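# Push the utility cart into the yellow parking bay

## Task

Get the utility cart into the yellow bay so that each of its four wheels rests fully within the taped outline and none touches the tape. All three tubes in the cart's top tray must still stand upright. The robot must not tip over or be left leaning, and the cart has to stay parked without the robot holding it there.

## Robot and tools

Robot: a Hello Robot Stretch 4 with one arm. It has an omni-wheel base, a lift that rides up a mast, an arm that telescopes forward, a wrist with yaw, pitch and roll, and a two-finger gripper. It stands about 1.6 m tall, and the base rim lies within 0.23 m of the base origin. Now and then a loose object may get a brief outside nudge.

Frames: the base frame sits on the floor below the base centre, with x ahead, y to the left and z up. hand_pose is given in this frame. It marks the point between the fingers, 0.015 m back from the tips, and its printed value may be slightly wrong. The odometry frame is wherever the base frame was when the scene began. Heading is positive to the left and runs from -3.142 to 3.142.

execute_actions(actions, cameras): actions is a list holding one action or none. An empty list only reports the state and images. An action may contain:
- base: exactly one relative move, measured from the base position in the latest reported state. translate_m drives straight, forward positive, from -2 to 2 m. strafe_m slides sideways, left positive, from -2 to 2 m. rotate_rad turns in place, counter-clockwise positive, from -3.2 to 3.2 rad.
- joints: absolute targets, keyed by name. lift_m runs 0 to 1.2 m. arm_m runs 0 to 0.55 m. wrist_yaw_rad runs -1.134 to 4.276, where 0 points ahead, positive is left and 3.14 is folded back; above 3.4 the arm may block it. wrist_pitch_rad runs -1.117 to 4.259, where 0 is level and 1.57 points down. wrist_roll_rad runs -1.117 to 4.259, and positive turns clockwise as seen from behind the gripper. gripper_m is the finger gap, 0 to 0.08 m. A joint target outside its range gets clipped, and the result says so. Any other bad value or unknown key rejects the whole call, and nothing moves.
- pace: "slow", "default", "fast" or "max". The base tops out at 0.1, 0.3, 0.4 or 0.6 m/s and 1, 2, 3 or 4 rad/s. With the lift above 0.2, those speeds are reduced, down to 0.3 m/s and 1 rad/s at a lift of 1.2.
- contact_limits: {"arm_m": value}, from 0 (gentlest) to 0.75 (firmest), default 0.5. The arm halts if it pushes harder than this.
- end_of_arm: "enable_torque", sent on its own. It re-powers any wrist or gripper motor that cut out.
Base and joint motions start at the same moment. A part you leave out of an action may still be driving toward its earlier target. cameras lists head_camera, head_left_camera, head_right_camera, wrist_camera or "all". Null or omitted gives all of them, and [] gives none. Images arrive in the order named on the "pictures" line. A single action lasts at most 15 s. A useful opening move to unfold the wrist is lift_m 0.4 with wrist_yaw_rad 0.

wait(seconds): 0 to 10 s with no new command, then the same report. zoom_image(camera, region): region is [x0, y0, x1, y1] in pixels of that camera's latest full image, at most 504x504. read_manual(section): returns licence texts only. finished_scene(scene): ends the scene for good once the last command has been held. Call it only when the cart is parked and settled.

Cameras: head_camera sits atop the mast and looks forward and down. Turn the base to look elsewhere. head_left_camera and head_right_camera are fisheyes beside it that look more steeply down and show the base and arm. wrist_camera looks along the fingers, with the tips near the bottom of its image.

Reading results:
- base_status and joint_status: "done" means the target was reached; for the base it means the wheels turned the full amount, even if they slipped. "off_target" means the part stopped short and may still be pushing. "contact_stop_at_<key>" means the part met resistance, dropped its target and went slack. A slack lift can sag, and slack wheels can roll. "limit_stop_at_<name>" means a built-in limit stopped it. "limit_stop_at_tilt" means a lean over 6 degrees; lift, arm and wheels go slack until the lean eases. "limit_stop_at_own_body" means the part nearly hit the robot; move it away, not back toward the body. This can happen with the wrist pitched up below -0.2 while rolled. "torque_fault" means a wrist or gripper motor went limp; send enable_torque.
- Once a result reports a stop, your later movement calls in the same reply are skipped.
- on_its_own lists what happened without being commanded. There, "held at" gives the held target, not the actual position.
- joint_positions have tolerances of about ±0.004 m for lift and arm, ±0.02 rad for yaw and roll, ±0.05 rad for pitch and ±0.002 m for the gripper.
- lidar_m gives 12 distances in metres, in 30-degree sectors: 1st ahead, then counter-clockwise (4th left, 7th behind, 10th right). "-" means nothing seen, or something closer than 0.25 m. It misses clear objects, thin legs and much of the area behind the robot.
- wrist_depth_mm is a 7x7 grid of depths, 100 to 2000 mm, starting top-left.
- base_odometry counts wheel rotation, so slipping shows up as travel. If turned_by_wheels and turned_by_imu differ by more than about 0.1 rad, the base probably slipped or bumped something.
- base_tilt is in degrees, forward and right positive, with a fixed offset of up to 1.5 degrees.
- motor_effort is a percentage of maximum, with the peak in brackets. The wheel motors are positive for a right turn. An effort outside its rest range suggests pushing or a load.

Gripper: to hold something, command a gap narrower than the object. "off_target" after closing usually means something is held. A steady gripper effort beyond about 50 trips a torque fault.

Cautions: push the cart gently and at modest pace so the tubes in its tray stay upright. Keep the gripper low and the contact limits moderate, because a steady push or pull can tip the robot. Don't drive or turn with more than 1 kg held and arm_m above 0.2. Avoid drops, slams and hard hits. Before finishing, release the cart so it stands on its own with every wheel inside the tape. While you think, the robot keeps holding its last command.

Each tool is called after "Emit:" by a JSON object that holds its "method" and its "body", one argument or row to a line.

## Session

I'll start by looking at the scene.

Emit:
{"method": "execute_actions", "body": {
  "actions": []
}}

Scene clock: 0.00 s.
base_odometry: x=+0.000 y=+0.000 heading=+0.000 (m, m, rad; odometry frame)
turned_by_wheels: +0.000 (rad since the last result)
turned_by_imu: +0.000 (rad since the last result)
base_tilt: forward=+0.4 right=+0.2 (deg)
lidar_m: 1.07 1.87 1.76 2.05 0.66 0.57 0.58 0.79 1.69 1.73 1.14 0.77
base_status: not commanded
joint_positions: lift_m=+0.156 arm_m=-0.001 wrist_yaw_rad=+3.082 wrist_pitch_rad=+0.012 wrist_roll_rad=-0.003 gripper_m=+0.040
joint_status: not commanded
motor_effort: lift_m=+19 arm_m=+0 wrist_yaw_rad=+0 wrist_pitch_rad=-8 wrist_roll_rad=+0 gripper_m=+2 wheel_0=+1 wheel_1=+0 wheel_2=+0 (%)
hand_pose: x=-0.0370 y=+0.0999 z=+0.3319 quat_wxyz=(+0.030, -0.006, -0.001, +1.000) (m; base frame)
wrist_depth_mm: - 138 831 759 715 699 691 / - 133 904 1060 976 917 866 / - 135 213 1576 1464 1397 1078 / 134 139 1708 1576 1499 1397 1078 / 1808 1808 1708 1618 1464 1397 917 / 1098 1138 155 1229 1118 1205 904 / 798 - 121 842 - - 768
pictures: head_camera, head_left_camera, head_right_camera, wrist_camera
Images, in order (width x height): head_camera 420x560, head_left_camera 420x672, head_right_camera 420x672, wrist_camera 616x392.

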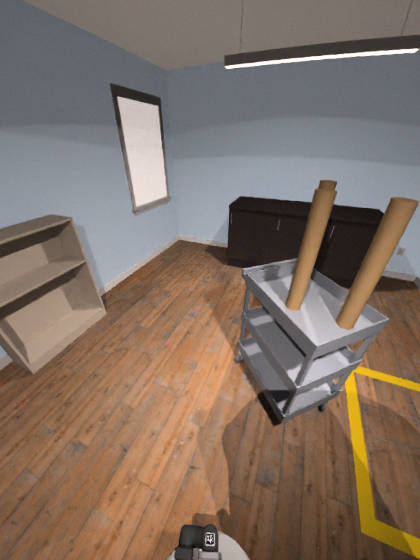

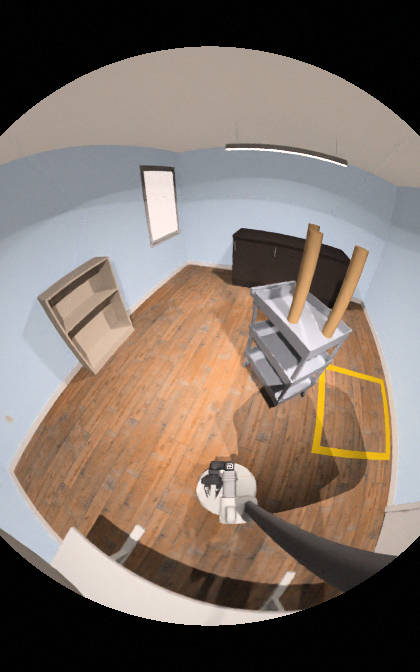

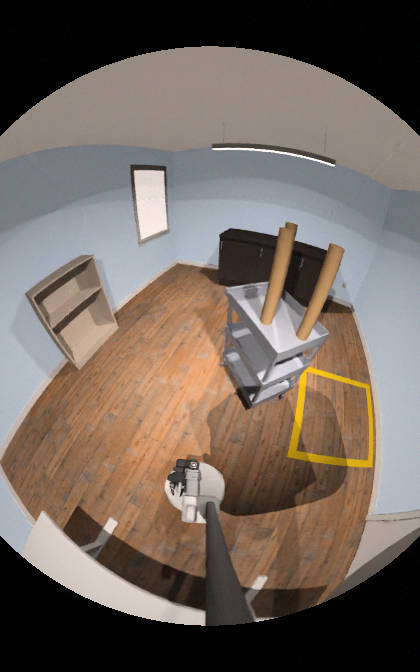

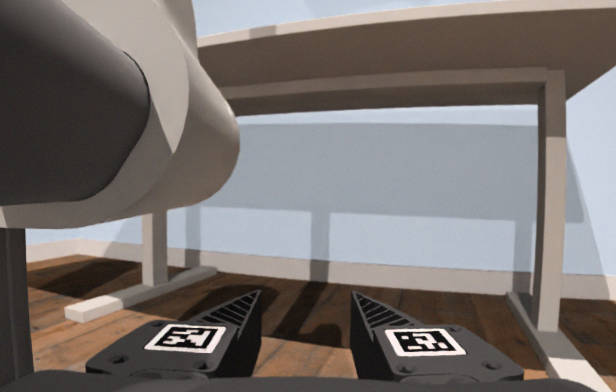

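Emit:
{"method": "zoom_image", "body": {
  "camera": "head_camera",
  "region": [200, 160, 420, 460]
}}

Emit:
{"method": "zoom_image", "body": {
  "camera": "head_right_camera",
  "region": [200, 200, 420, 500]
}}

Region (200, 160, 420, 460) of head_camera's 420x560 image, scaled by 1.680, with more detail than that image has; it fills the left 370 columns of this view, and the rest is white.

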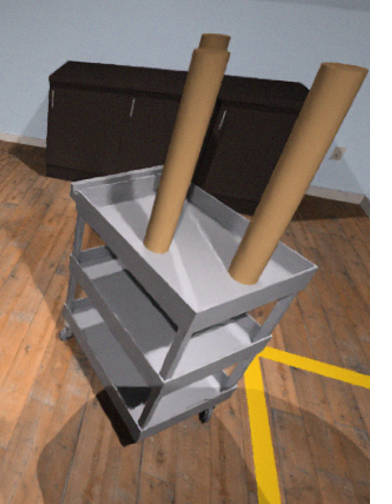

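Region (200, 200, 420, 500) of head_right_camera's 420x672 image, scaled by 1.680, with more detail than that image has; it fills the left 370 columns of this view, and the rest is white.

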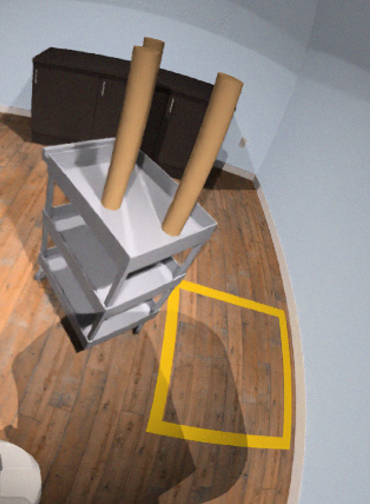

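Emit:
{"method": "execute_actions", "body": {
  "actions": [
    {"base": {"rotate_rad": -0.55}, "joints": {"lift_m": 0.4, "wrist_yaw_rad": 0}}
  ]
}}

Scene clock: 4.93 s.
base_odometry: x=+0.000 y=+0.000 heading=-0.549 (m, m, rad; odometry frame)
turned_by_wheels: -0.549 (rad since the last result)
turned_by_imu: -0.544 (rad since the last result)
base_tilt: forward=+0.4 right=+0.2 (deg)
lidar_m: 0.76 1.03 1.91 1.76 2.02 0.65 0.59 0.60 0.77 1.66 1.72 2.10
base_status: done
joint_positions: lift_m=+0.400 arm_m=-0.001 wrist_yaw_rad=+0.000 wrist_pitch_rad=+0.012 wrist_roll_rad=-0.003 gripper_m=+0.040
joint_status: all done
motor_effort: lift_m=+23(24) arm_m=+0(0) wrist_yaw_rad=-2(5) wrist_pitch_rad=-8(7) wrist_roll_rad=+2(0) gripper_m=+2(2) wheel_0=+6(11) wheel_1=+5(9) wheel_2=+4(11) (%)
hand_pose: x=+0.3828 y=-0.0873 z=+0.5752 quat_wxyz=(+1.000, -0.001, +0.006, +0.000) (m; base frame)
wrist_depth_mm: - - 831 820 - - 1863 / - 878 634 647 - - 1863 / - - 1229 - - - 1863 / - - - - - - 1863 / - 842 640 668 - - 1863 / 1756 1808 155 1756 904 1921 1708 / 1281 - 121 991 - - 1308
pictures: head_camera, head_left_camera, head_right_camera, wrist_camera
camera_calibration (this result's frames):
wrist_camera: T_world_to_cam=[[-0.0107064, -0.999942, 0.00127856, -0.0848344], [-0.0423804, -0.000823717, -0.999101, 0.645402], [0.999044, -0.010751, -0.0423691, -0.208486], [0, 0, 0, 1]] pos_world=[0.234731, -0.0865393, 0.636097]
Images, in order (width x height): head_camera 420x560, head_left_camera 420x672, head_right_camera 420x672, wrist_camera 616x392.

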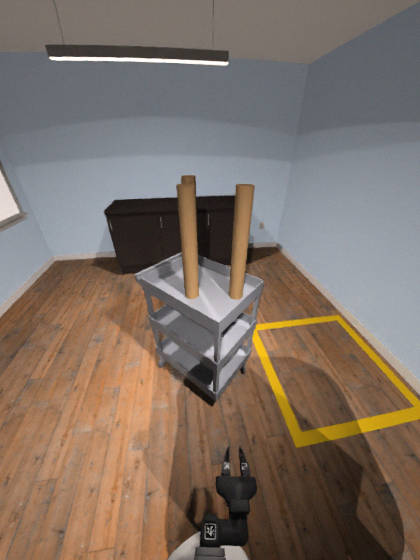

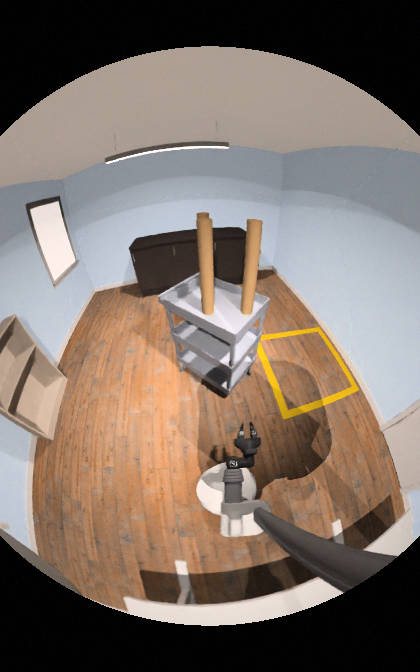

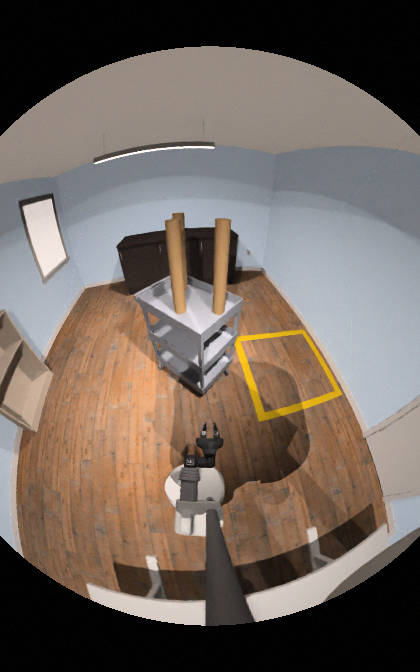

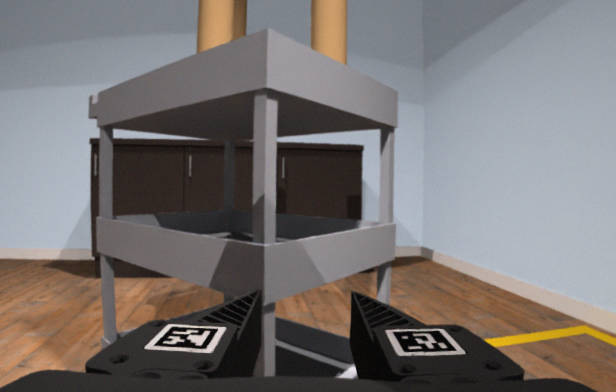

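Emit:
{"method": "zoom_image", "body": {
  "camera": "head_camera",
  "region": [120, 240, 290, 420]
}}

Region (120, 240, 290, 420) of head_camera's 420x560 image, scaled by 2.800, with more detail than that image has.

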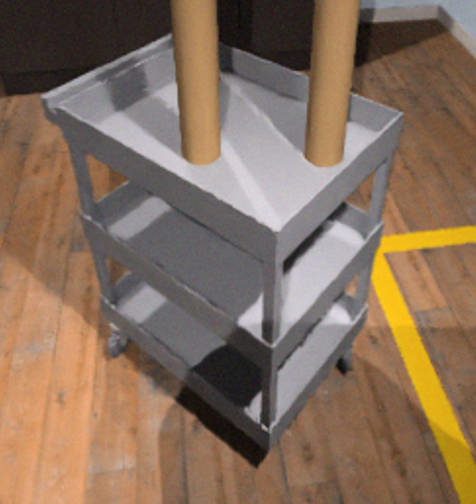

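Emit:
{"method": "execute_actions", "body": {
  "actions": [
    {"joints": {"lift_m": 0.1, "wrist_pitch_rad": 0.15}}
  ],
  "cameras": ["wrist_camera"]
}}

Scene clock: 7.37 s.
base_odometry: x=+0.000 y=+0.000 heading=-0.549 (m, m, rad; odometry frame)
turned_by_wheels: +0.000 (rad since the last result)
turned_by_imu: -0.001 (rad since the last result)
base_tilt: forward=+0.2 right=+0.2 (deg)
lidar_m: 0.76 1.03 1.89 1.76 2.03 0.67 0.57 0.61 0.76 1.67 1.72 2.08
base_status: not commanded
joint_positions: lift_m=+0.100 arm_m=-0.001 wrist_yaw_rad=+0.000 wrist_pitch_rad=+0.152 wrist_roll_rad=-0.003 gripper_m=+0.040
joint_status: all done
motor_effort: lift_m=+14(20) arm_m=+0(0) wrist_yaw_rad=-1(2) wrist_pitch_rad=-6(6) wrist_roll_rad=-1(0) gripper_m=+1(2) wheel_0=+6(6) wheel_1=+5(5) wheel_2=+4(4) (%)
hand_pose: x=+0.3803 y=-0.0874 z=+0.2463 quat_wxyz=(+0.997, -0.001, +0.076, +0.000) (m; base frame)
wrist_depth_mm: - 741 580 585 - - 1808 / - 991 991 1008 - - 1863 / - - - - - - 1921 / 1808 878 668 699 1430 - 1756 / 976 917 854 866 946 1042 1025 / 654 676 155 699 654 691 676 / 512 - 121 535 - - 535
pictures: wrist_camera
camera_calibration (this result's frames):
wrist_camera: T_world_to_cam=[[-0.0105871, -0.99994, 0.00282038, -0.0849016], [-0.181401, -0.000853113, -0.983409, 0.365647], [0.983352, -0.0109231, -0.181381, -0.179774], [0, 0, 0, 1]] pos_world=[0.242211, -0.0865482, 0.327212]
Images, in order (width x height): wrist_camera 616x392.

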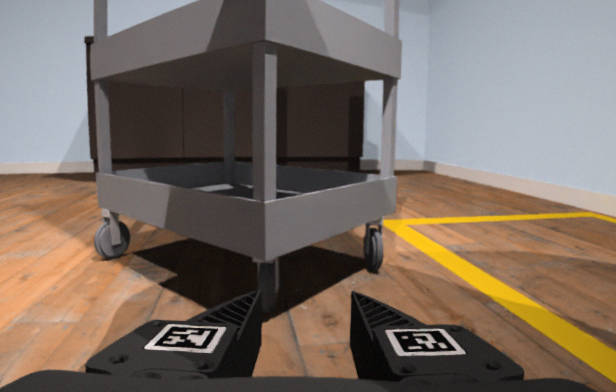

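Emit:
{"method": "zoom_image", "body": {
  "camera": "wrist_camera",
  "region": [70, 160, 430, 320]
}}

Region (70, 160, 430, 320) of wrist_camera's 616x392 image, scaled by 1.400.

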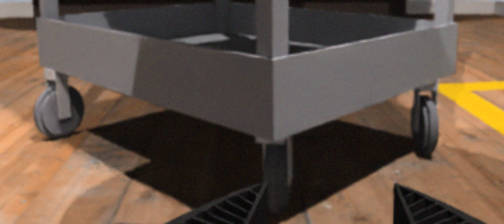

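Emit:
{"method": "zoom_image", "body": {
  "camera": "wrist_camera",
  "region": [70, 0, 430, 290]
}}

Region (70, 0, 430, 290) of wrist_camera's 616x392 image, scaled by 1.400; it fills the top 406 rows of this view, and the rest is white.

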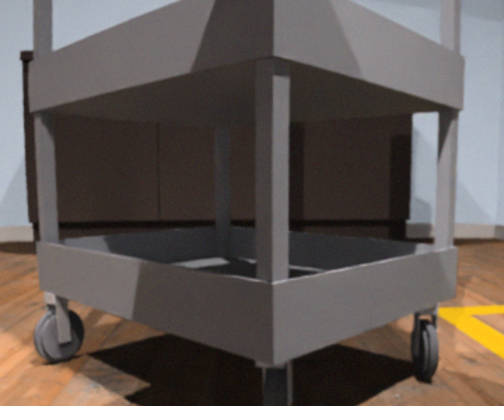

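Emit:
{"method": "execute_actions", "body": {
  "actions": [
    {"base": {"rotate_rad": 0.08}, "joints": {"lift_m": 0.135, "wrist_pitch_rad": 0.0, "gripper_m": 0.08}}
  ],
  "cameras": ["head_camera", "head_right_camera"]
}}

Scene clock: 18.73 s.
base_odometry: x=+0.000 y=+0.000 heading=-0.469 (m, m, rad; odometry frame)
turned_by_wheels: +0.079 (rad since the last result)
turned_by_imu: +0.077 (rad since the last result)
base_tilt: forward=+0.3 right=+0.1 (deg)
lidar_m: 0.77 1.10 1.85 1.74 2.07 0.65 0.59 0.61 0.77 1.68 1.75 1.03
base_status: done
joint_positions: lift_m=+0.135 arm_m=-0.001 wrist_yaw_rad=+0.000 wrist_pitch_rad=+0.003 wrist_roll_rad=-0.003 gripper_m=+0.080
joint_status: all done
motor_effort: lift_m=+23(24) arm_m=+0(0) wrist_yaw_rad=+0(1) wrist_pitch_rad=-8(13) wrist_roll_rad=+0(1) gripper_m=+4(4) wheel_0=-3(6) wheel_1=-2(5) wheel_2=-2(8) (%)
hand_pose: x=+0.3828 y=-0.0874 z=+0.3122 quat_wxyz=(+1.000, -0.001, +0.001, +0.000) (m; base frame)
wrist_depth_mm: - - 960 931 917 - - / - - - 585 - - - / - - 750 597 820 - - / - - - - - - 1983 / 1921 1708 1098 1098 1025 - 1921 / 1078 904 640 580 661 1138 1098 / - - 715 768 715 - -
pictures: head_camera, head_right_camera
Images, in order (width x height): head_camera 420x560, head_right_camera 420x672.

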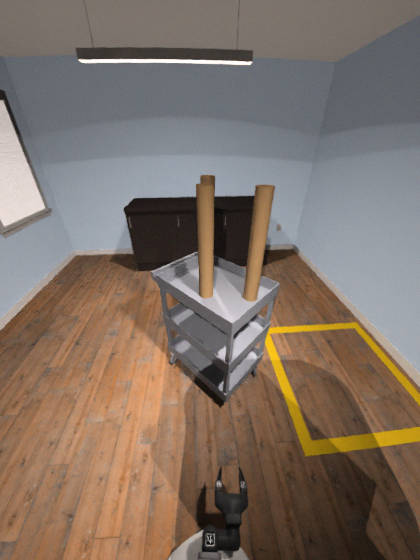

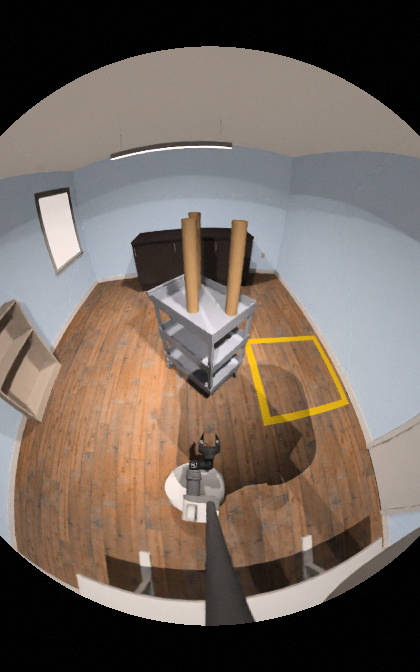

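Emit:
{"method": "zoom_image", "body": {
  "camera": "head_right_camera",
  "region": [230, 310, 390, 450]
}}

Region (230, 310, 390, 450) of head_right_camera's 420x672 image, scaled by 3.150, with more detail than that image has; it fills the top 441 rows of this view, and the rest is white.

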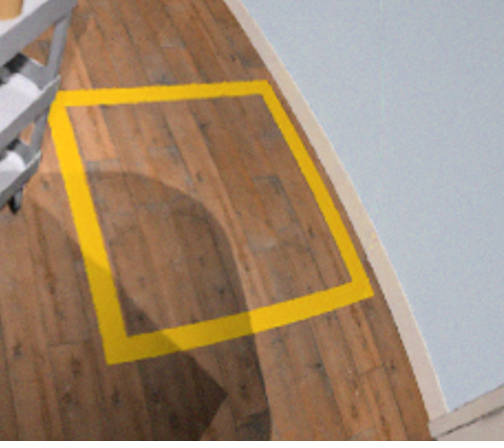

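Emit:
{"method": "execute_actions", "body": {
  "actions": [
    {"base": {"strafe_m": -0.28}}
  ],
  "cameras": ["wrist_camera"]
}}

Emit:
{"method": "execute_actions", "body": {
  "actions": [
    {"base": {"translate_m": 0.42}, "joints": {"arm_m": 0.1}}
  ],
  "cameras": ["wrist_camera", "head_camera"]
}}

Scene clock: 22.10 s.
base_odometry: x=-0.127 y=-0.250 heading=-0.470 (m, m, rad; odometry frame)
turned_by_wheels: +0.000 (rad since the last result)
turned_by_imu: -0.001 (rad since the last result)
base_tilt: forward=+0.3 right=+0.2 (deg)
lidar_m: 0.77 0.80 2.15 2.02 0.94 0.60 0.56 0.58 0.79 1.41 1.45 1.88
base_status: done
joint_positions: lift_m=+0.135 arm_m=-0.001 wrist_yaw_rad=+0.000 wrist_pitch_rad=+0.003 wrist_roll_rad=-0.003 gripper_m=+0.080
joint_status: not commanded
motor_effort: lift_m=+22(23) arm_m=+0(0) wrist_yaw_rad=-1(0) wrist_pitch_rad=-8(8) wrist_roll_rad=+2(0) gripper_m=+4(3) wheel_0=+2(11) wheel_1=-3(12) wheel_2=+0(3) (%)
hand_pose: x=+0.3828 y=-0.0874 z=+0.3123 quat_wxyz=(+1.000, -0.001, +0.001, +0.000) (m; base frame)
wrist_depth_mm: 960 904 960 - - - 1708 / - 603 - - - - 1756 / 946 603 732 - - - 1708 / - - - - - - 1708 / 960 1042 1118 1863 - - 1661 / 931 564 683 1042 1060 1138 1118 / - - 715 798 715 - -
pictures: wrist_camera
camera_calibration (this result's frames):
wrist_camera: T_world_to_cam=[[-0.011096, -0.999938, 0.00117244, -0.0843963], [-0.0328793, -0.000807033, -0.999459, 0.379237], [0.999398, -0.0111285, -0.0328683, -0.222743], [0, 0, 0, 1]] pos_world=[0.234142, -0.0865638, 0.37181]
Images, in order (width x height): wrist_camera 616x392.

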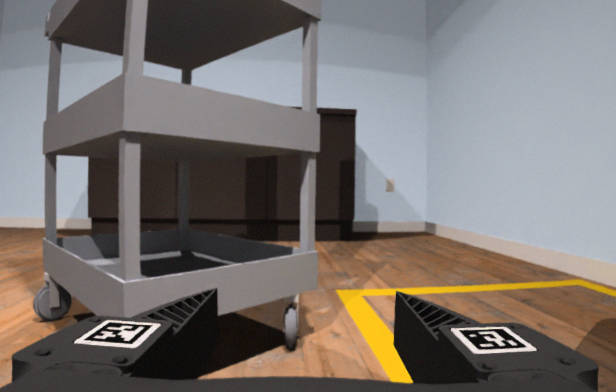

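Scene clock: 25.00 s.
base_odometry: x=+0.248 y=-0.439 heading=-0.469 (m, m, rad; odometry frame)
turned_by_wheels: +0.000 (rad since the last result)
turned_by_imu: -0.002 (rad since the last result)
base_tilt: forward=+0.3 right=+0.2 (deg)
lidar_m: 0.45 0.38 2.18 2.03 2.37 1.06 0.98 1.01 1.47 1.37 1.42 1.81
base_status: done
joint_positions: lift_m=+0.135 arm_m=+0.098 wrist_yaw_rad=+0.000 wrist_pitch_rad=+0.003 wrist_roll_rad=-0.003 gripper_m=+0.080
joint_status: all done
motor_effort: lift_m=+21(21) arm_m=+8(10) wrist_yaw_rad=-1(1) wrist_pitch_rad=-7(9) wrist_roll_rad=-1(3) gripper_m=+5(5) wheel_0=+4(6) wheel_1=+3(9) wheel_2=-2(19) (%)
hand_pose: x=+0.4820 y=-0.0874 z=+0.3124 quat_wxyz=(+1.000, -0.001, +0.001, +0.000) (m; base frame)
wrist_depth_mm: 198 221 265 336 - - 1618 / 293 298 306 351 - - 1661 / 661 676 1983 - - - 1661 / 1863 1921 1983 - - - 1618 / 1983 1983 - 1618 - 1983 1618 / 640 597 473 421 1042 1138 1098 / - - 359 362 715 - -
pictures: head_camera, wrist_camera
camera_calibration (this result's frames):
wrist_camera: T_world_to_cam=[[-0.0110593, -0.999938, 0.00117029, -0.083304], [-0.0326834, -0.000808256, -0.999465, 0.38245], [0.999405, -0.0110917, -0.0326724, -0.322018], [0, 0, 0, 1]] pos_world=[0.333405, -0.0865614, 0.371822]
Images, in order (width x height): head_camera 420x560, wrist_camera 616x392.

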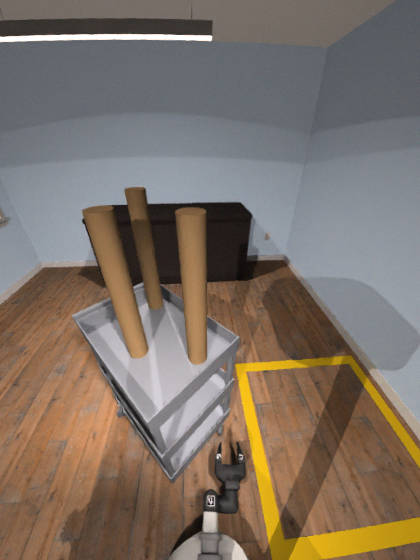

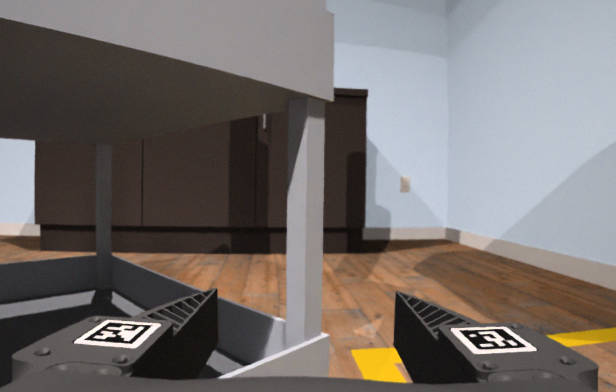

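Emit:
{"method": "execute_actions", "body": {
  "actions": [
    {"joints": {"arm_m": 0.22}, "contact_limits": {"arm_m": 0.25}}
  ],
  "cameras": ["wrist_camera", "head_camera"]
}}

Scene clock: 26.77 s.
base_odometry: x=+0.248 y=-0.439 heading=-0.469 (m, m, rad; odometry frame)
turned_by_wheels: +0.000 (rad since the last result)
turned_by_imu: -0.001 (rad since the last result)
base_tilt: forward=+0.4 right=+0.2 (deg)
lidar_m: 0.45 0.39 2.17 2.02 2.37 1.07 0.98 1.03 1.47 1.37 1.39 1.80
base_status: not commanded
joint_positions: lift_m=+0.135 arm_m=+0.218 wrist_yaw_rad=+0.000 wrist_pitch_rad=+0.003 wrist_roll_rad=-0.003 gripper_m=+0.080
joint_status: all done
motor_effort: lift_m=+21(21) arm_m=+9(8) wrist_yaw_rad=-1(1) wrist_pitch_rad=-7(7) wrist_roll_rad=+0(2) gripper_m=+2(3) wheel_0=+3(4) wheel_1=+3(3) wheel_2=-2(2) (%)
contact_limits: arm_m 0.25
hand_pose: x=+0.6021 y=-0.0874 z=+0.3124 quat_wxyz=(+1.000, -0.001, +0.001, +0.000) (m; base frame)
wrist_depth_mm: 200 202 202 226 - - 1618 / 294 301 307 241 - - 1661 / 621 1808 1863 241 - - 1661 / 1756 1863 1921 241 - - 1661 / 1661 1863 1983 241 - 1983 1576 / 609 473 1042 244 1042 1138 1118 / - - 319 245 707 - -
pictures: head_camera, wrist_camera
camera_calibration (this result's frames):
wrist_camera: T_world_to_cam=[[-0.0109944, -0.999939, 0.0011696, -0.0820019], [-0.0326347, -0.000810227, -0.999467, 0.386354], [0.999407, -0.0110267, -0.0326238, -0.441964], [0, 0, 0, 1]] pos_world=[0.453409, -0.0865573, 0.371825]
Images, in order (width x height): head_camera 420x560, wrist_camera 616x392.

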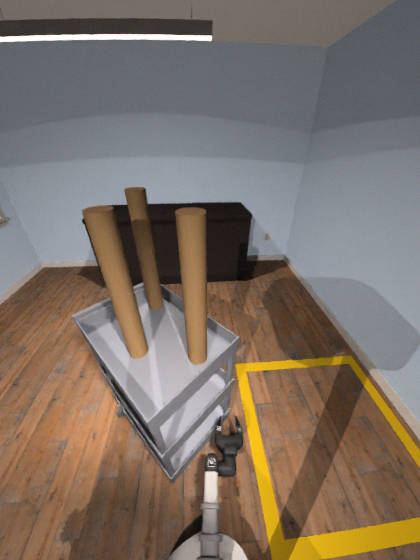

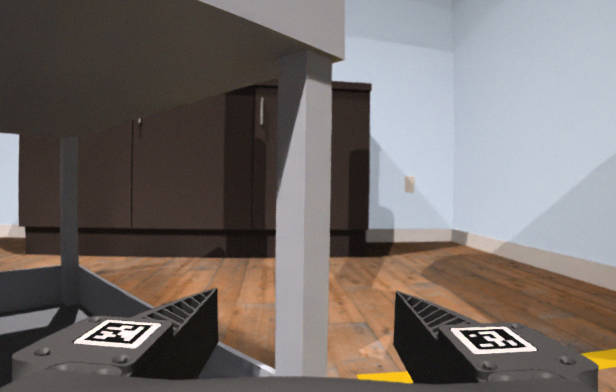

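Emit:
{"method": "execute_actions", "body": {
  "actions": [
    {"joints": {"arm_m": 0.345}, "contact_limits": {"arm_m": 0.25}}
  ],
  "cameras": ["wrist_camera", "head_camera"]
}}

Scene clock: 28.50 s.
base_odometry: x=+0.248 y=-0.439 heading=-0.469 (m, m, rad; odometry frame)
turned_by_wheels: +0.000 (rad since the last result)
turned_by_imu: -0.001 (rad since the last result)
base_tilt: forward=+0.3 right=+0.2 (deg)
lidar_m: 0.45 0.38 2.21 2.02 2.37 1.06 0.98 1.01 1.49 1.38 1.41 1.80
base_status: not commanded
joint_positions: lift_m=+0.135 arm_m=+0.343 wrist_yaw_rad=+0.000 wrist_pitch_rad=+0.003 wrist_roll_rad=-0.003 gripper_m=+0.080
joint_status: all done
motor_effort: lift_m=+21(21) arm_m=+9(8) wrist_yaw_rad=-1(1) wrist_pitch_rad=-7(7) wrist_roll_rad=+1(1) gripper_m=+4(5) wheel_0=+4(4) wheel_1=+3(3) wheel_2=-2(2) (%)
contact_limits: arm_m 0.25
hand_pose: x=+0.7270 y=-0.0874 z=+0.3124 quat_wxyz=(+1.000, -0.001, +0.001, +0.000) (m; base frame)
wrist_depth_mm: 201 204 - 108 - - 1576 / 297 1708 1756 109 - - 1618 / 1661 1756 1708 109 - - 1661 / 1661 1708 1708 110 - - 1618 / 1708 1756 1756 111 1921 1983 1576 / 732 1060 148 111 1042 1138 1098 / - - 131 112 715 - -
pictures: head_camera, wrist_camera
camera_calibration (this result's frames):
wrist_camera: T_world_to_cam=[[-0.0109983, -0.999939, 0.00116951, -0.0806257], [-0.0326222, -0.00081015, -0.999467, 0.390427], [0.999407, -0.0110306, -0.0326113, -0.566882], [0, 0, 0, 1]] pos_world=[0.578396, -0.0865575, 0.371826]
Images, in order (width x height): head_camera 420x560, wrist_camera 616x392.

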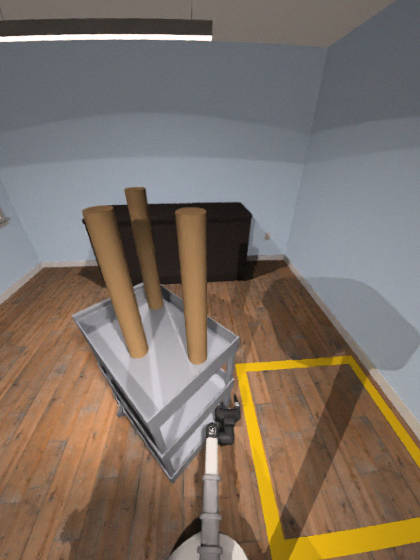

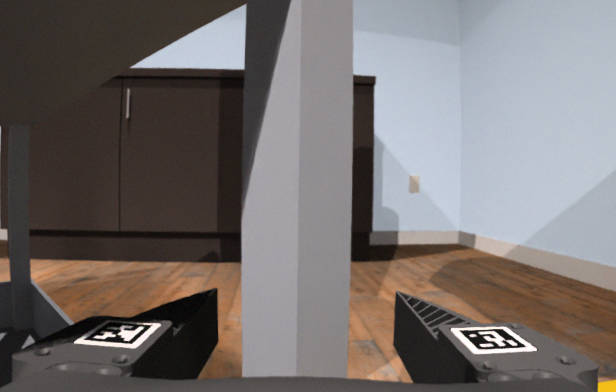

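Emit:
{"method": "execute_actions", "body": {
  "actions": [
    {"joints": {"gripper_m": 0.03}}
  ],
  "cameras": ["wrist_camera"]
}}

Scene clock: 30.07 s.
base_odometry: x=+0.248 y=-0.439 heading=-0.469 (m, m, rad; odometry frame)
turned_by_wheels: +0.000 (rad since the last result)
turned_by_imu: -0.001 (rad since the last result)
base_tilt: forward=+0.3 right=+0.2 (deg)
lidar_m: 0.45 0.38 2.17 2.03 2.37 1.05 0.97 1.02 1.48 1.35 1.40 1.84
base_status: not commanded
joint_positions: lift_m=+0.135 arm_m=+0.343 wrist_yaw_rad=+0.003 wrist_pitch_rad=+0.003 wrist_roll_rad=-0.002 gripper_m=+0.034
joint_status: gripper_m off_target (ended at +0.034, target +0.030)
motor_effort: lift_m=+21(21) arm_m=+9(9) wrist_yaw_rad=-9(10) wrist_pitch_rad=-7(7) wrist_roll_rad=-1(0) gripper_m=-24(24) wheel_0=+4(4) wheel_1=+2(3) wheel_2=-2(2) (%)
hand_pose: x=+0.7273 y=-0.0867 z=+0.3124 quat_wxyz=(+1.000, -0.001, +0.001, +0.002) (m; base frame)
wrist_depth_mm: 200 203 - 109 - - 1618 / 294 1708 1708 109 - - 1618 / 1661 1708 1756 110 - - 1618 / 1708 1708 1756 110 - - 1618 / 1661 1708 1756 110 1863 1983 1618 / 508 1098 140 111 1042 1118 1098 / 397 - - 111 - 798 778
pictures: wrist_camera
camera_calibration (this result's frames):
wrist_camera: T_world_to_cam=[[-0.00791926, -0.999968, 0.000767981, -0.0820838], [-0.0326208, -0.000509255, -0.999468, 0.390461], [0.999436, -0.0079401, -0.0326157, -0.566895], [0, 0, 0, 1]] pos_world=[0.578662, -0.0863835, 0.371827]
Images, in order (width x height): wrist_camera 616x392.

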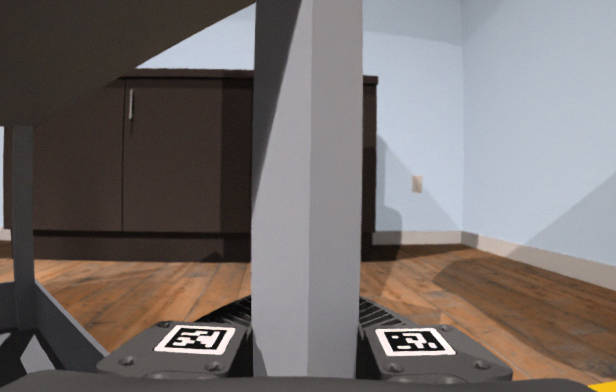

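Emit:
{"method": "execute_actions", "body": {
  "actions": [
    {"base": {"strafe_m": -0.2}, "pace": "slow"}
  ],
  "cameras": ["wrist_camera", "head_camera"]
}}

Scene clock: 33.67 s.
base_odometry: x=+0.158 y=-0.618 heading=-0.468 (m, m, rad; odometry frame)
turned_by_wheels: +0.001 (rad since the last result)
turned_by_imu: +0.002 (rad since the last result)
base_tilt: forward=+0.4 right=+0.1 (deg)
lidar_m: 0.41 0.33 2.73 2.23 2.58 1.06 0.95 0.98 1.24 1.17 1.22 1.56
base_status: done
joint_positions: lift_m=+0.135 arm_m=+0.344 wrist_yaw_rad=+0.005 wrist_pitch_rad=+0.003 wrist_roll_rad=-0.002 gripper_m=+0.033
joint_status: not commanded
on_its_own: wrist_yaw_rad is at rest, and its effort (-15) is outside its rest range (-13 to +13)
motor_effort: lift_m=+21(22) arm_m=+8(8) wrist_yaw_rad=-15(35) wrist_pitch_rad=-7(7) wrist_roll_rad=+0(0) gripper_m=-22(26) wheel_0=+9(21) wheel_1=-3(6) wheel_2=+6(6) (%)
hand_pose: x=+0.7276 y=-0.0863 z=+0.3124 quat_wxyz=(+1.000, -0.001, +0.001, +0.003) (m; base frame)
wrist_depth_mm: 200 204 - 110 - 1921 1366 / 1708 1756 1756 111 - 1921 1397 / 1708 1756 1756 111 - 1921 1397 / 1708 1756 1808 112 - 1921 1397 / 1708 1756 1808 113 - 1808 1366 / 1042 1078 1008 113 1042 1138 1078 / 512 - - 114 - 798 788
pictures: head_camera, wrist_camera
camera_calibration (this result's frames):
wrist_camera: T_world_to_cam=[[-0.00599685, -0.999982, 0.000930814, -0.0831229], [-0.0326175, -0.00073473, -0.999468, 0.390449], [0.99945, -0.00602402, -0.0326125, -0.56701], [0, 0, 0, 1]] pos_world=[0.578935, -0.0862501, 0.371827]
Images, in order (width x height): head_camera 420x560, wrist_camera 616x392.

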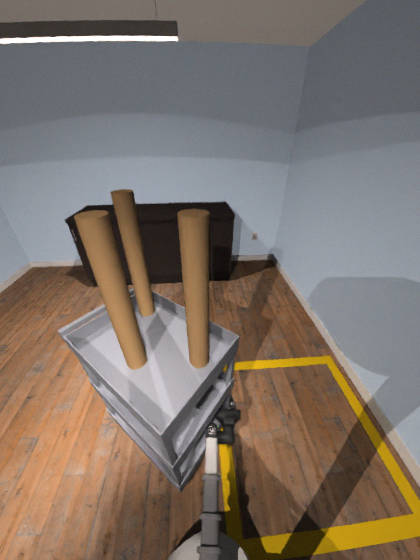

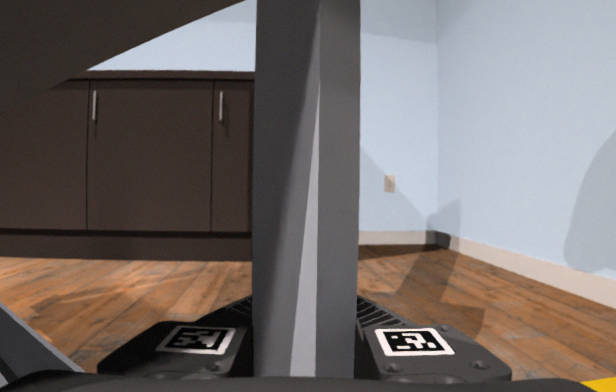

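Emit:
{"method": "zoom_image", "body": {
  "camera": "head_camera",
  "region": [40, 280, 300, 540]
}}

Region (40, 280, 300, 540) of head_camera's 420x560 image, scaled by 1.938, with more detail than that image has.

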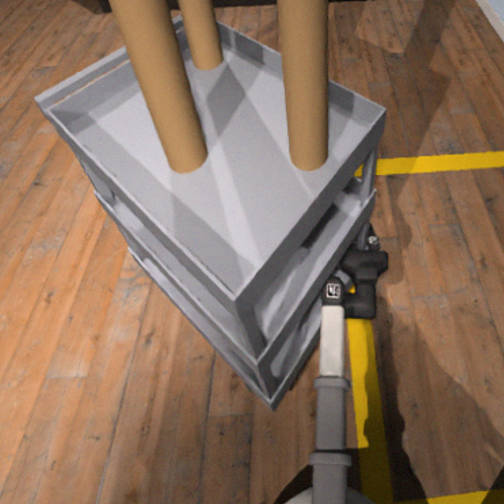

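Emit:
{"method": "execute_actions", "body": {
  "actions": [
    {"base": {"strafe_m": -0.3}, "pace": "slow"}
  ],
  "cameras": ["wrist_camera", "head_camera"]
}}

Scene clock: 38.60 s.
base_odometry: x=+0.023 y=-0.885 heading=-0.467 (m, m, rad; odometry frame)
turned_by_wheels: +0.001 (rad since the last result)
turned_by_imu: +0.001 (rad since the last result)
base_tilt: forward=+0.3 right=+0.2 (deg)
lidar_m: 0.28 0.29 0.65 2.53 1.43 1.03 0.94 1.39 0.95 0.89 0.90 1.19
base_status: done
joint_positions: lift_m=+0.135 arm_m=+0.344 wrist_yaw_rad=+0.004 wrist_pitch_rad=+0.003 wrist_roll_rad=-0.002 gripper_m=+0.032
joint_status: not commanded
motor_effort: lift_m=+21(21) arm_m=+8(8) wrist_yaw_rad=-11(25) wrist_pitch_rad=-7(7) wrist_roll_rad=-1(1) gripper_m=-14(22) wheel_0=+8(17) wheel_1=-3(6) wheel_2=+3(5) (%)
hand_pose: x=+0.7275 y=-0.0866 z=+0.3124 quat_wxyz=(+1.000, -0.001, +0.001, +0.002) (m; base frame)
wrist_depth_mm: 200 - - 113 - 1366 991 / 1756 1756 1808 113 - 1397 1008 / 1756 1756 1808 114 - 1397 1008 / 1708 1756 1808 114 - 1397 1008 / 1756 1808 1808 114 1983 1397 991 / 1060 1078 1008 115 1042 1118 946 / 750 - - 117 - 798 778
pictures: head_camera, wrist_camera
camera_calibration (this result's frames):
wrist_camera: T_world_to_cam=[[-0.00739255, -0.999972, 0.000952861, -0.0824117], [-0.0326105, -0.000711298, -0.999468, 0.390443], [0.999441, -0.00741969, -0.0326043, -0.567015], [0, 0, 0, 1]] pos_world=[0.578821, -0.0863388, 0.371827]
Images, in order (width x height): head_camera 420x560, wrist_camera 616x392.

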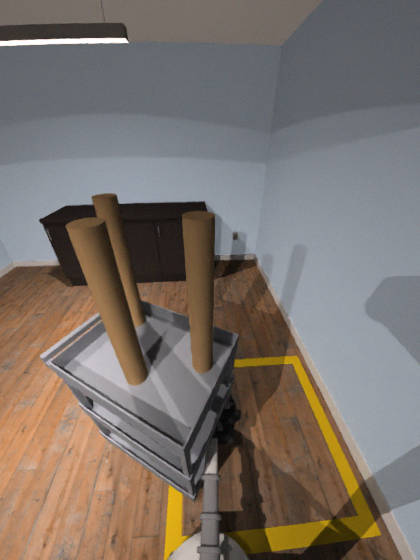

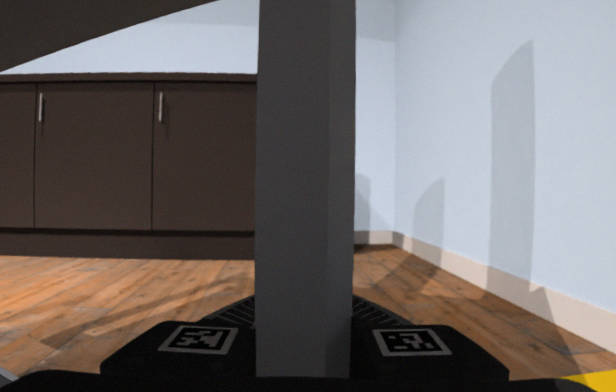

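Emit:
{"method": "zoom_image", "body": {
  "camera": "head_camera",
  "region": [30, 290, 300, 560]
}}

Region (30, 290, 300, 560) of head_camera's 420x560 image, scaled by 1.867, with more detail than that image has.

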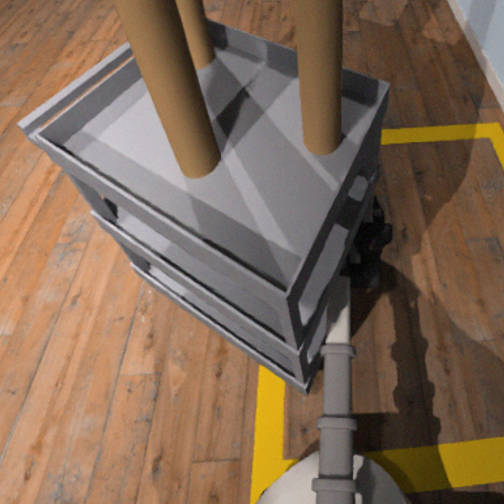

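Emit:
{"method": "execute_actions", "body": {
  "actions": [],
  "cameras": ["head_left_camera", "head_right_camera"]
}}

Scene clock: 40.43 s.
base_odometry: x=+0.023 y=-0.885 heading=-0.467 (m, m, rad; odometry frame)
turned_by_wheels: +0.000 (rad since the last result)
turned_by_imu: -0.001 (rad since the last result)
base_tilt: forward=+0.4 right=+0.2 (deg)
lidar_m: 0.30 0.29 0.69 2.52 1.50 1.05 0.93 1.39 0.96 0.86 0.91 1.20
base_status: done
joint_positions: lift_m=+0.135 arm_m=+0.344 wrist_yaw_rad=+0.004 wrist_pitch_rad=+0.003 wrist_roll_rad=-0.002 gripper_m=+0.032
joint_status: not commanded
motor_effort: lift_m=+21(21) arm_m=+8(8) wrist_yaw_rad=-11(25) wrist_pitch_rad=-8(7) wrist_roll_rad=-2(1) gripper_m=-13(22) wheel_0=+9(17) wheel_1=-3(6) wheel_2=+3(5) (%)
hand_pose: x=+0.7275 y=-0.0866 z=+0.3124 quat_wxyz=(+1.000, -0.001, +0.001, +0.002) (m; base frame)
wrist_depth_mm: 201 - - 113 - 1366 991 / 1756 1808 1808 113 - 1397 991 / 1708 1756 1808 114 - 1366 1008 / 1756 1808 1808 114 - 1397 1008 / 1756 1756 1808 114 - 1397 1008 / 1060 1078 1008 115 1042 1118 946 / 750 - - 116 - 798 788
pictures: head_left_camera, head_right_camera
Images, in order (width x height): head_left_camera 420x672, head_right_camera 420x672.

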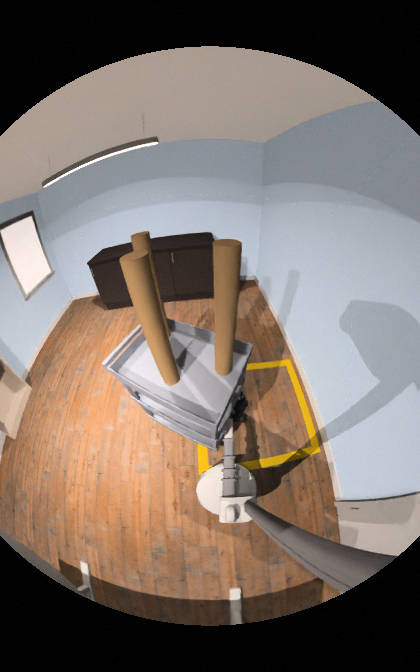

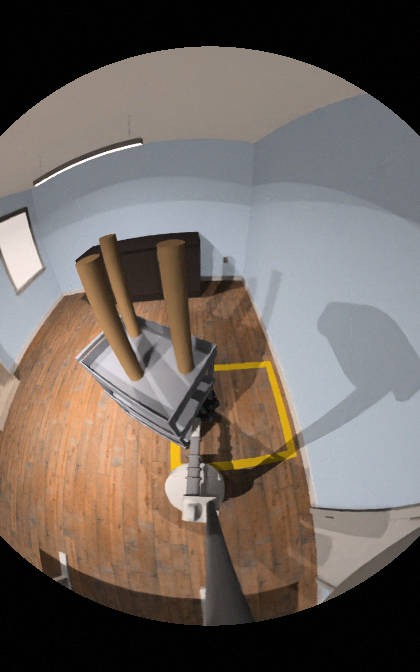

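Emit:
{"method": "zoom_image", "body": {
  "camera": "head_right_camera",
  "region": [120, 360, 260, 500]
}}

Region (120, 360, 260, 500) of head_right_camera's 420x672 image, scaled by 3.600, with more detail than that image has.

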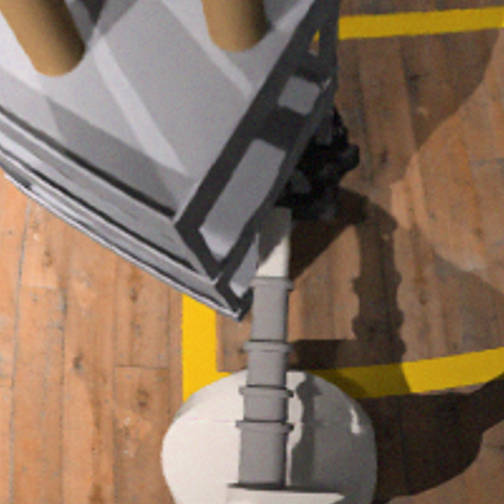

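Emit:
{"method": "execute_actions", "body": {
  "actions": [
    {"base": {"strafe_m": -0.15}, "pace": "slow"}
  ],
  "cameras": ["head_camera", "head_right_camera"]
}}

Scene clock: 44.70 s.
base_odometry: x=-0.044 y=-1.019 heading=-0.467 (m, m, rad; odometry frame)
turned_by_wheels: +0.001 (rad since the last result)
turned_by_imu: +0.000 (rad since the last result)
base_tilt: forward=+0.3 right=+0.1 (deg)
lidar_m: 0.26 0.31 0.57 2.67 1.48 1.00 0.94 1.19 0.79 0.71 0.77 0.97
base_status: done
joint_positions: lift_m=+0.135 arm_m=+0.344 wrist_yaw_rad=+0.003 wrist_pitch_rad=+0.003 wrist_roll_rad=-0.002 gripper_m=+0.031
joint_status: not commanded
motor_effort: lift_m=+21(21) arm_m=+8(8) wrist_yaw_rad=-9(22) wrist_pitch_rad=-7(7) wrist_roll_rad=-1(0) gripper_m=-8(13) wheel_0=+8(21) wheel_1=-4(7) wheel_2=+2(3) (%)
hand_pose: x=+0.7274 y=-0.0867 z=+0.3124 quat_wxyz=(+1.000, -0.001, +0.001, +0.002) (m; base frame)
wrist_depth_mm: - - - 115 - 1098 798 / 1756 1808 1863 115 - 1118 809 / 1756 1756 1863 115 - 1138 820 / 1756 1808 1863 116 1983 1138 809 / 1863 1863 1808 116 1808 1118 820 / 1042 1078 1008 116 1138 1008 788 / 750 - - 117 - 798 741
pictures: head_camera, head_right_camera
Images, in order (width x height): head_camera 420x560, head_right_camera 420x672.

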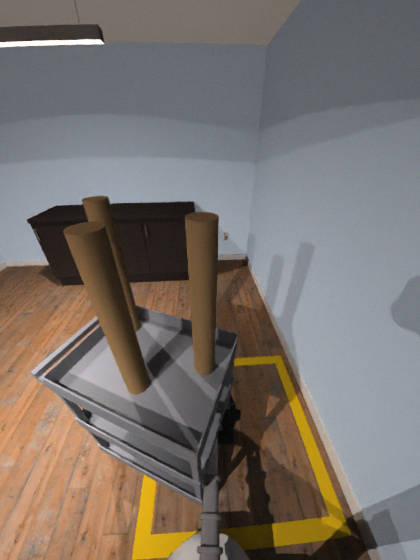

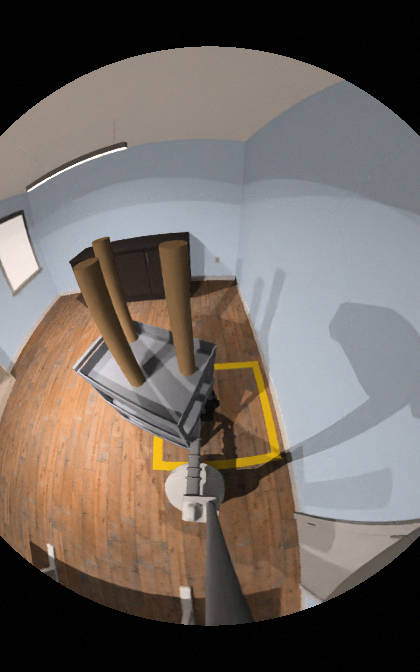

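Emit:
{"method": "execute_actions", "body": {
  "actions": []
}}

Scene clock: 46.37 s.
base_odometry: x=-0.044 y=-1.019 heading=-0.467 (m, m, rad; odometry frame)
turned_by_wheels: +0.000 (rad since the last result)
turned_by_imu: -0.001 (rad since the last result)
base_tilt: forward=+0.3 right=+0.3 (deg)
lidar_m: 0.25 0.30 0.55 2.68 1.50 1.05 0.91 1.13 0.80 0.73 0.76 0.99
base_status: done
joint_positions: lift_m=+0.135 arm_m=+0.344 wrist_yaw_rad=+0.003 wrist_pitch_rad=+0.003 wrist_roll_rad=-0.002 gripper_m=+0.031
joint_status: not commanded
motor_effort: lift_m=+21(21) arm_m=+8(8) wrist_yaw_rad=-9(22) wrist_pitch_rad=-8(7) wrist_roll_rad=+1(0) gripper_m=-9(13) wheel_0=+9(21) wheel_1=-3(7) wheel_2=+2(3) (%)
hand_pose: x=+0.7274 y=-0.0867 z=+0.3124 quat_wxyz=(+1.000, -0.001, +0.001, +0.002) (m; base frame)
wrist_depth_mm: - - - 115 - 1098 809 / 1708 1808 1863 115 - 1118 809 / 1708 1756 1863 115 - 1118 820 / 1756 1808 1863 116 1983 1138 820 / 1808 1863 1808 116 1863 1118 820 / 1042 1078 1008 116 1138 1008 788 / 750 - - 117 - 798 741
pictures: head_camera, head_left_camera, head_right_camera, wrist_camera
camera_calibration (this result's frames):
wrist_camera: T_world_to_cam=[[-0.00795458, -0.999968, 0.000952876, -0.0821225], [-0.032611, -0.000692985, -0.999468, 0.390444], [0.999436, -0.00798142, -0.0326044, -0.567016], [0, 0, 0, 1]] pos_world=[0.578776, -0.0863749, 0.371827]
Images, in order (width x height): head_camera 420x560, head_left_camera 420x672, head_right_camera 420x672, wrist_camera 616x392.

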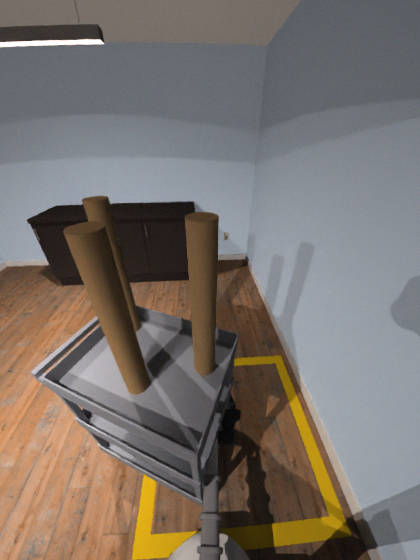

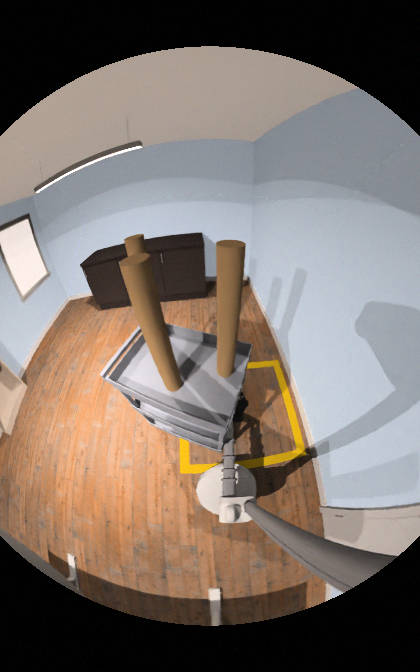

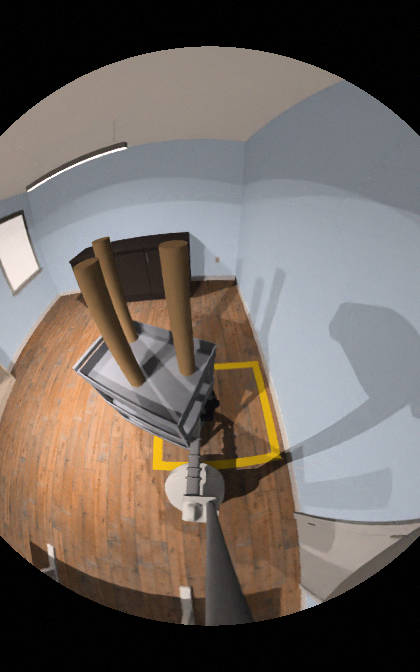

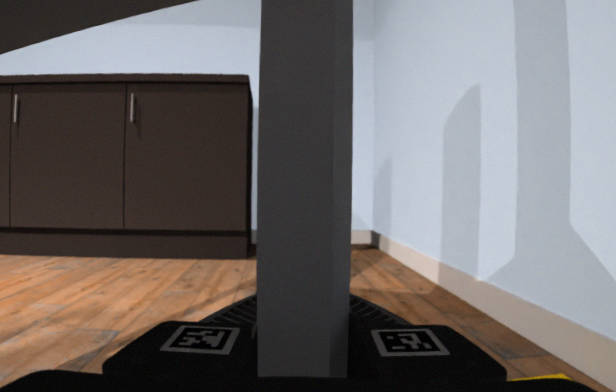

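Emit:
{"method": "zoom_image", "body": {
  "camera": "head_camera",
  "region": [20, 290, 300, 560]
}}

Region (20, 290, 300, 560) of head_camera's 420x560 image, scaled by 1.800, with more detail than that image has; it fills the top 486 rows of this view, and the rest is white.

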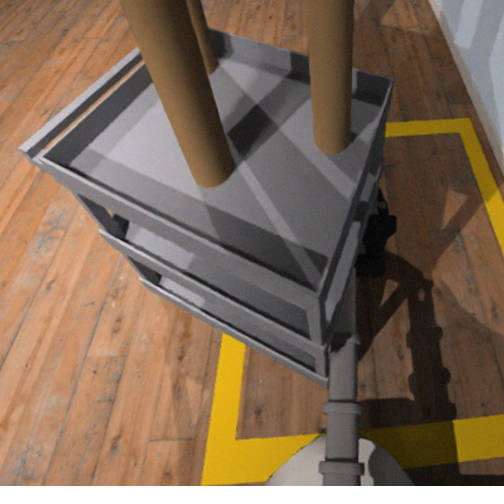

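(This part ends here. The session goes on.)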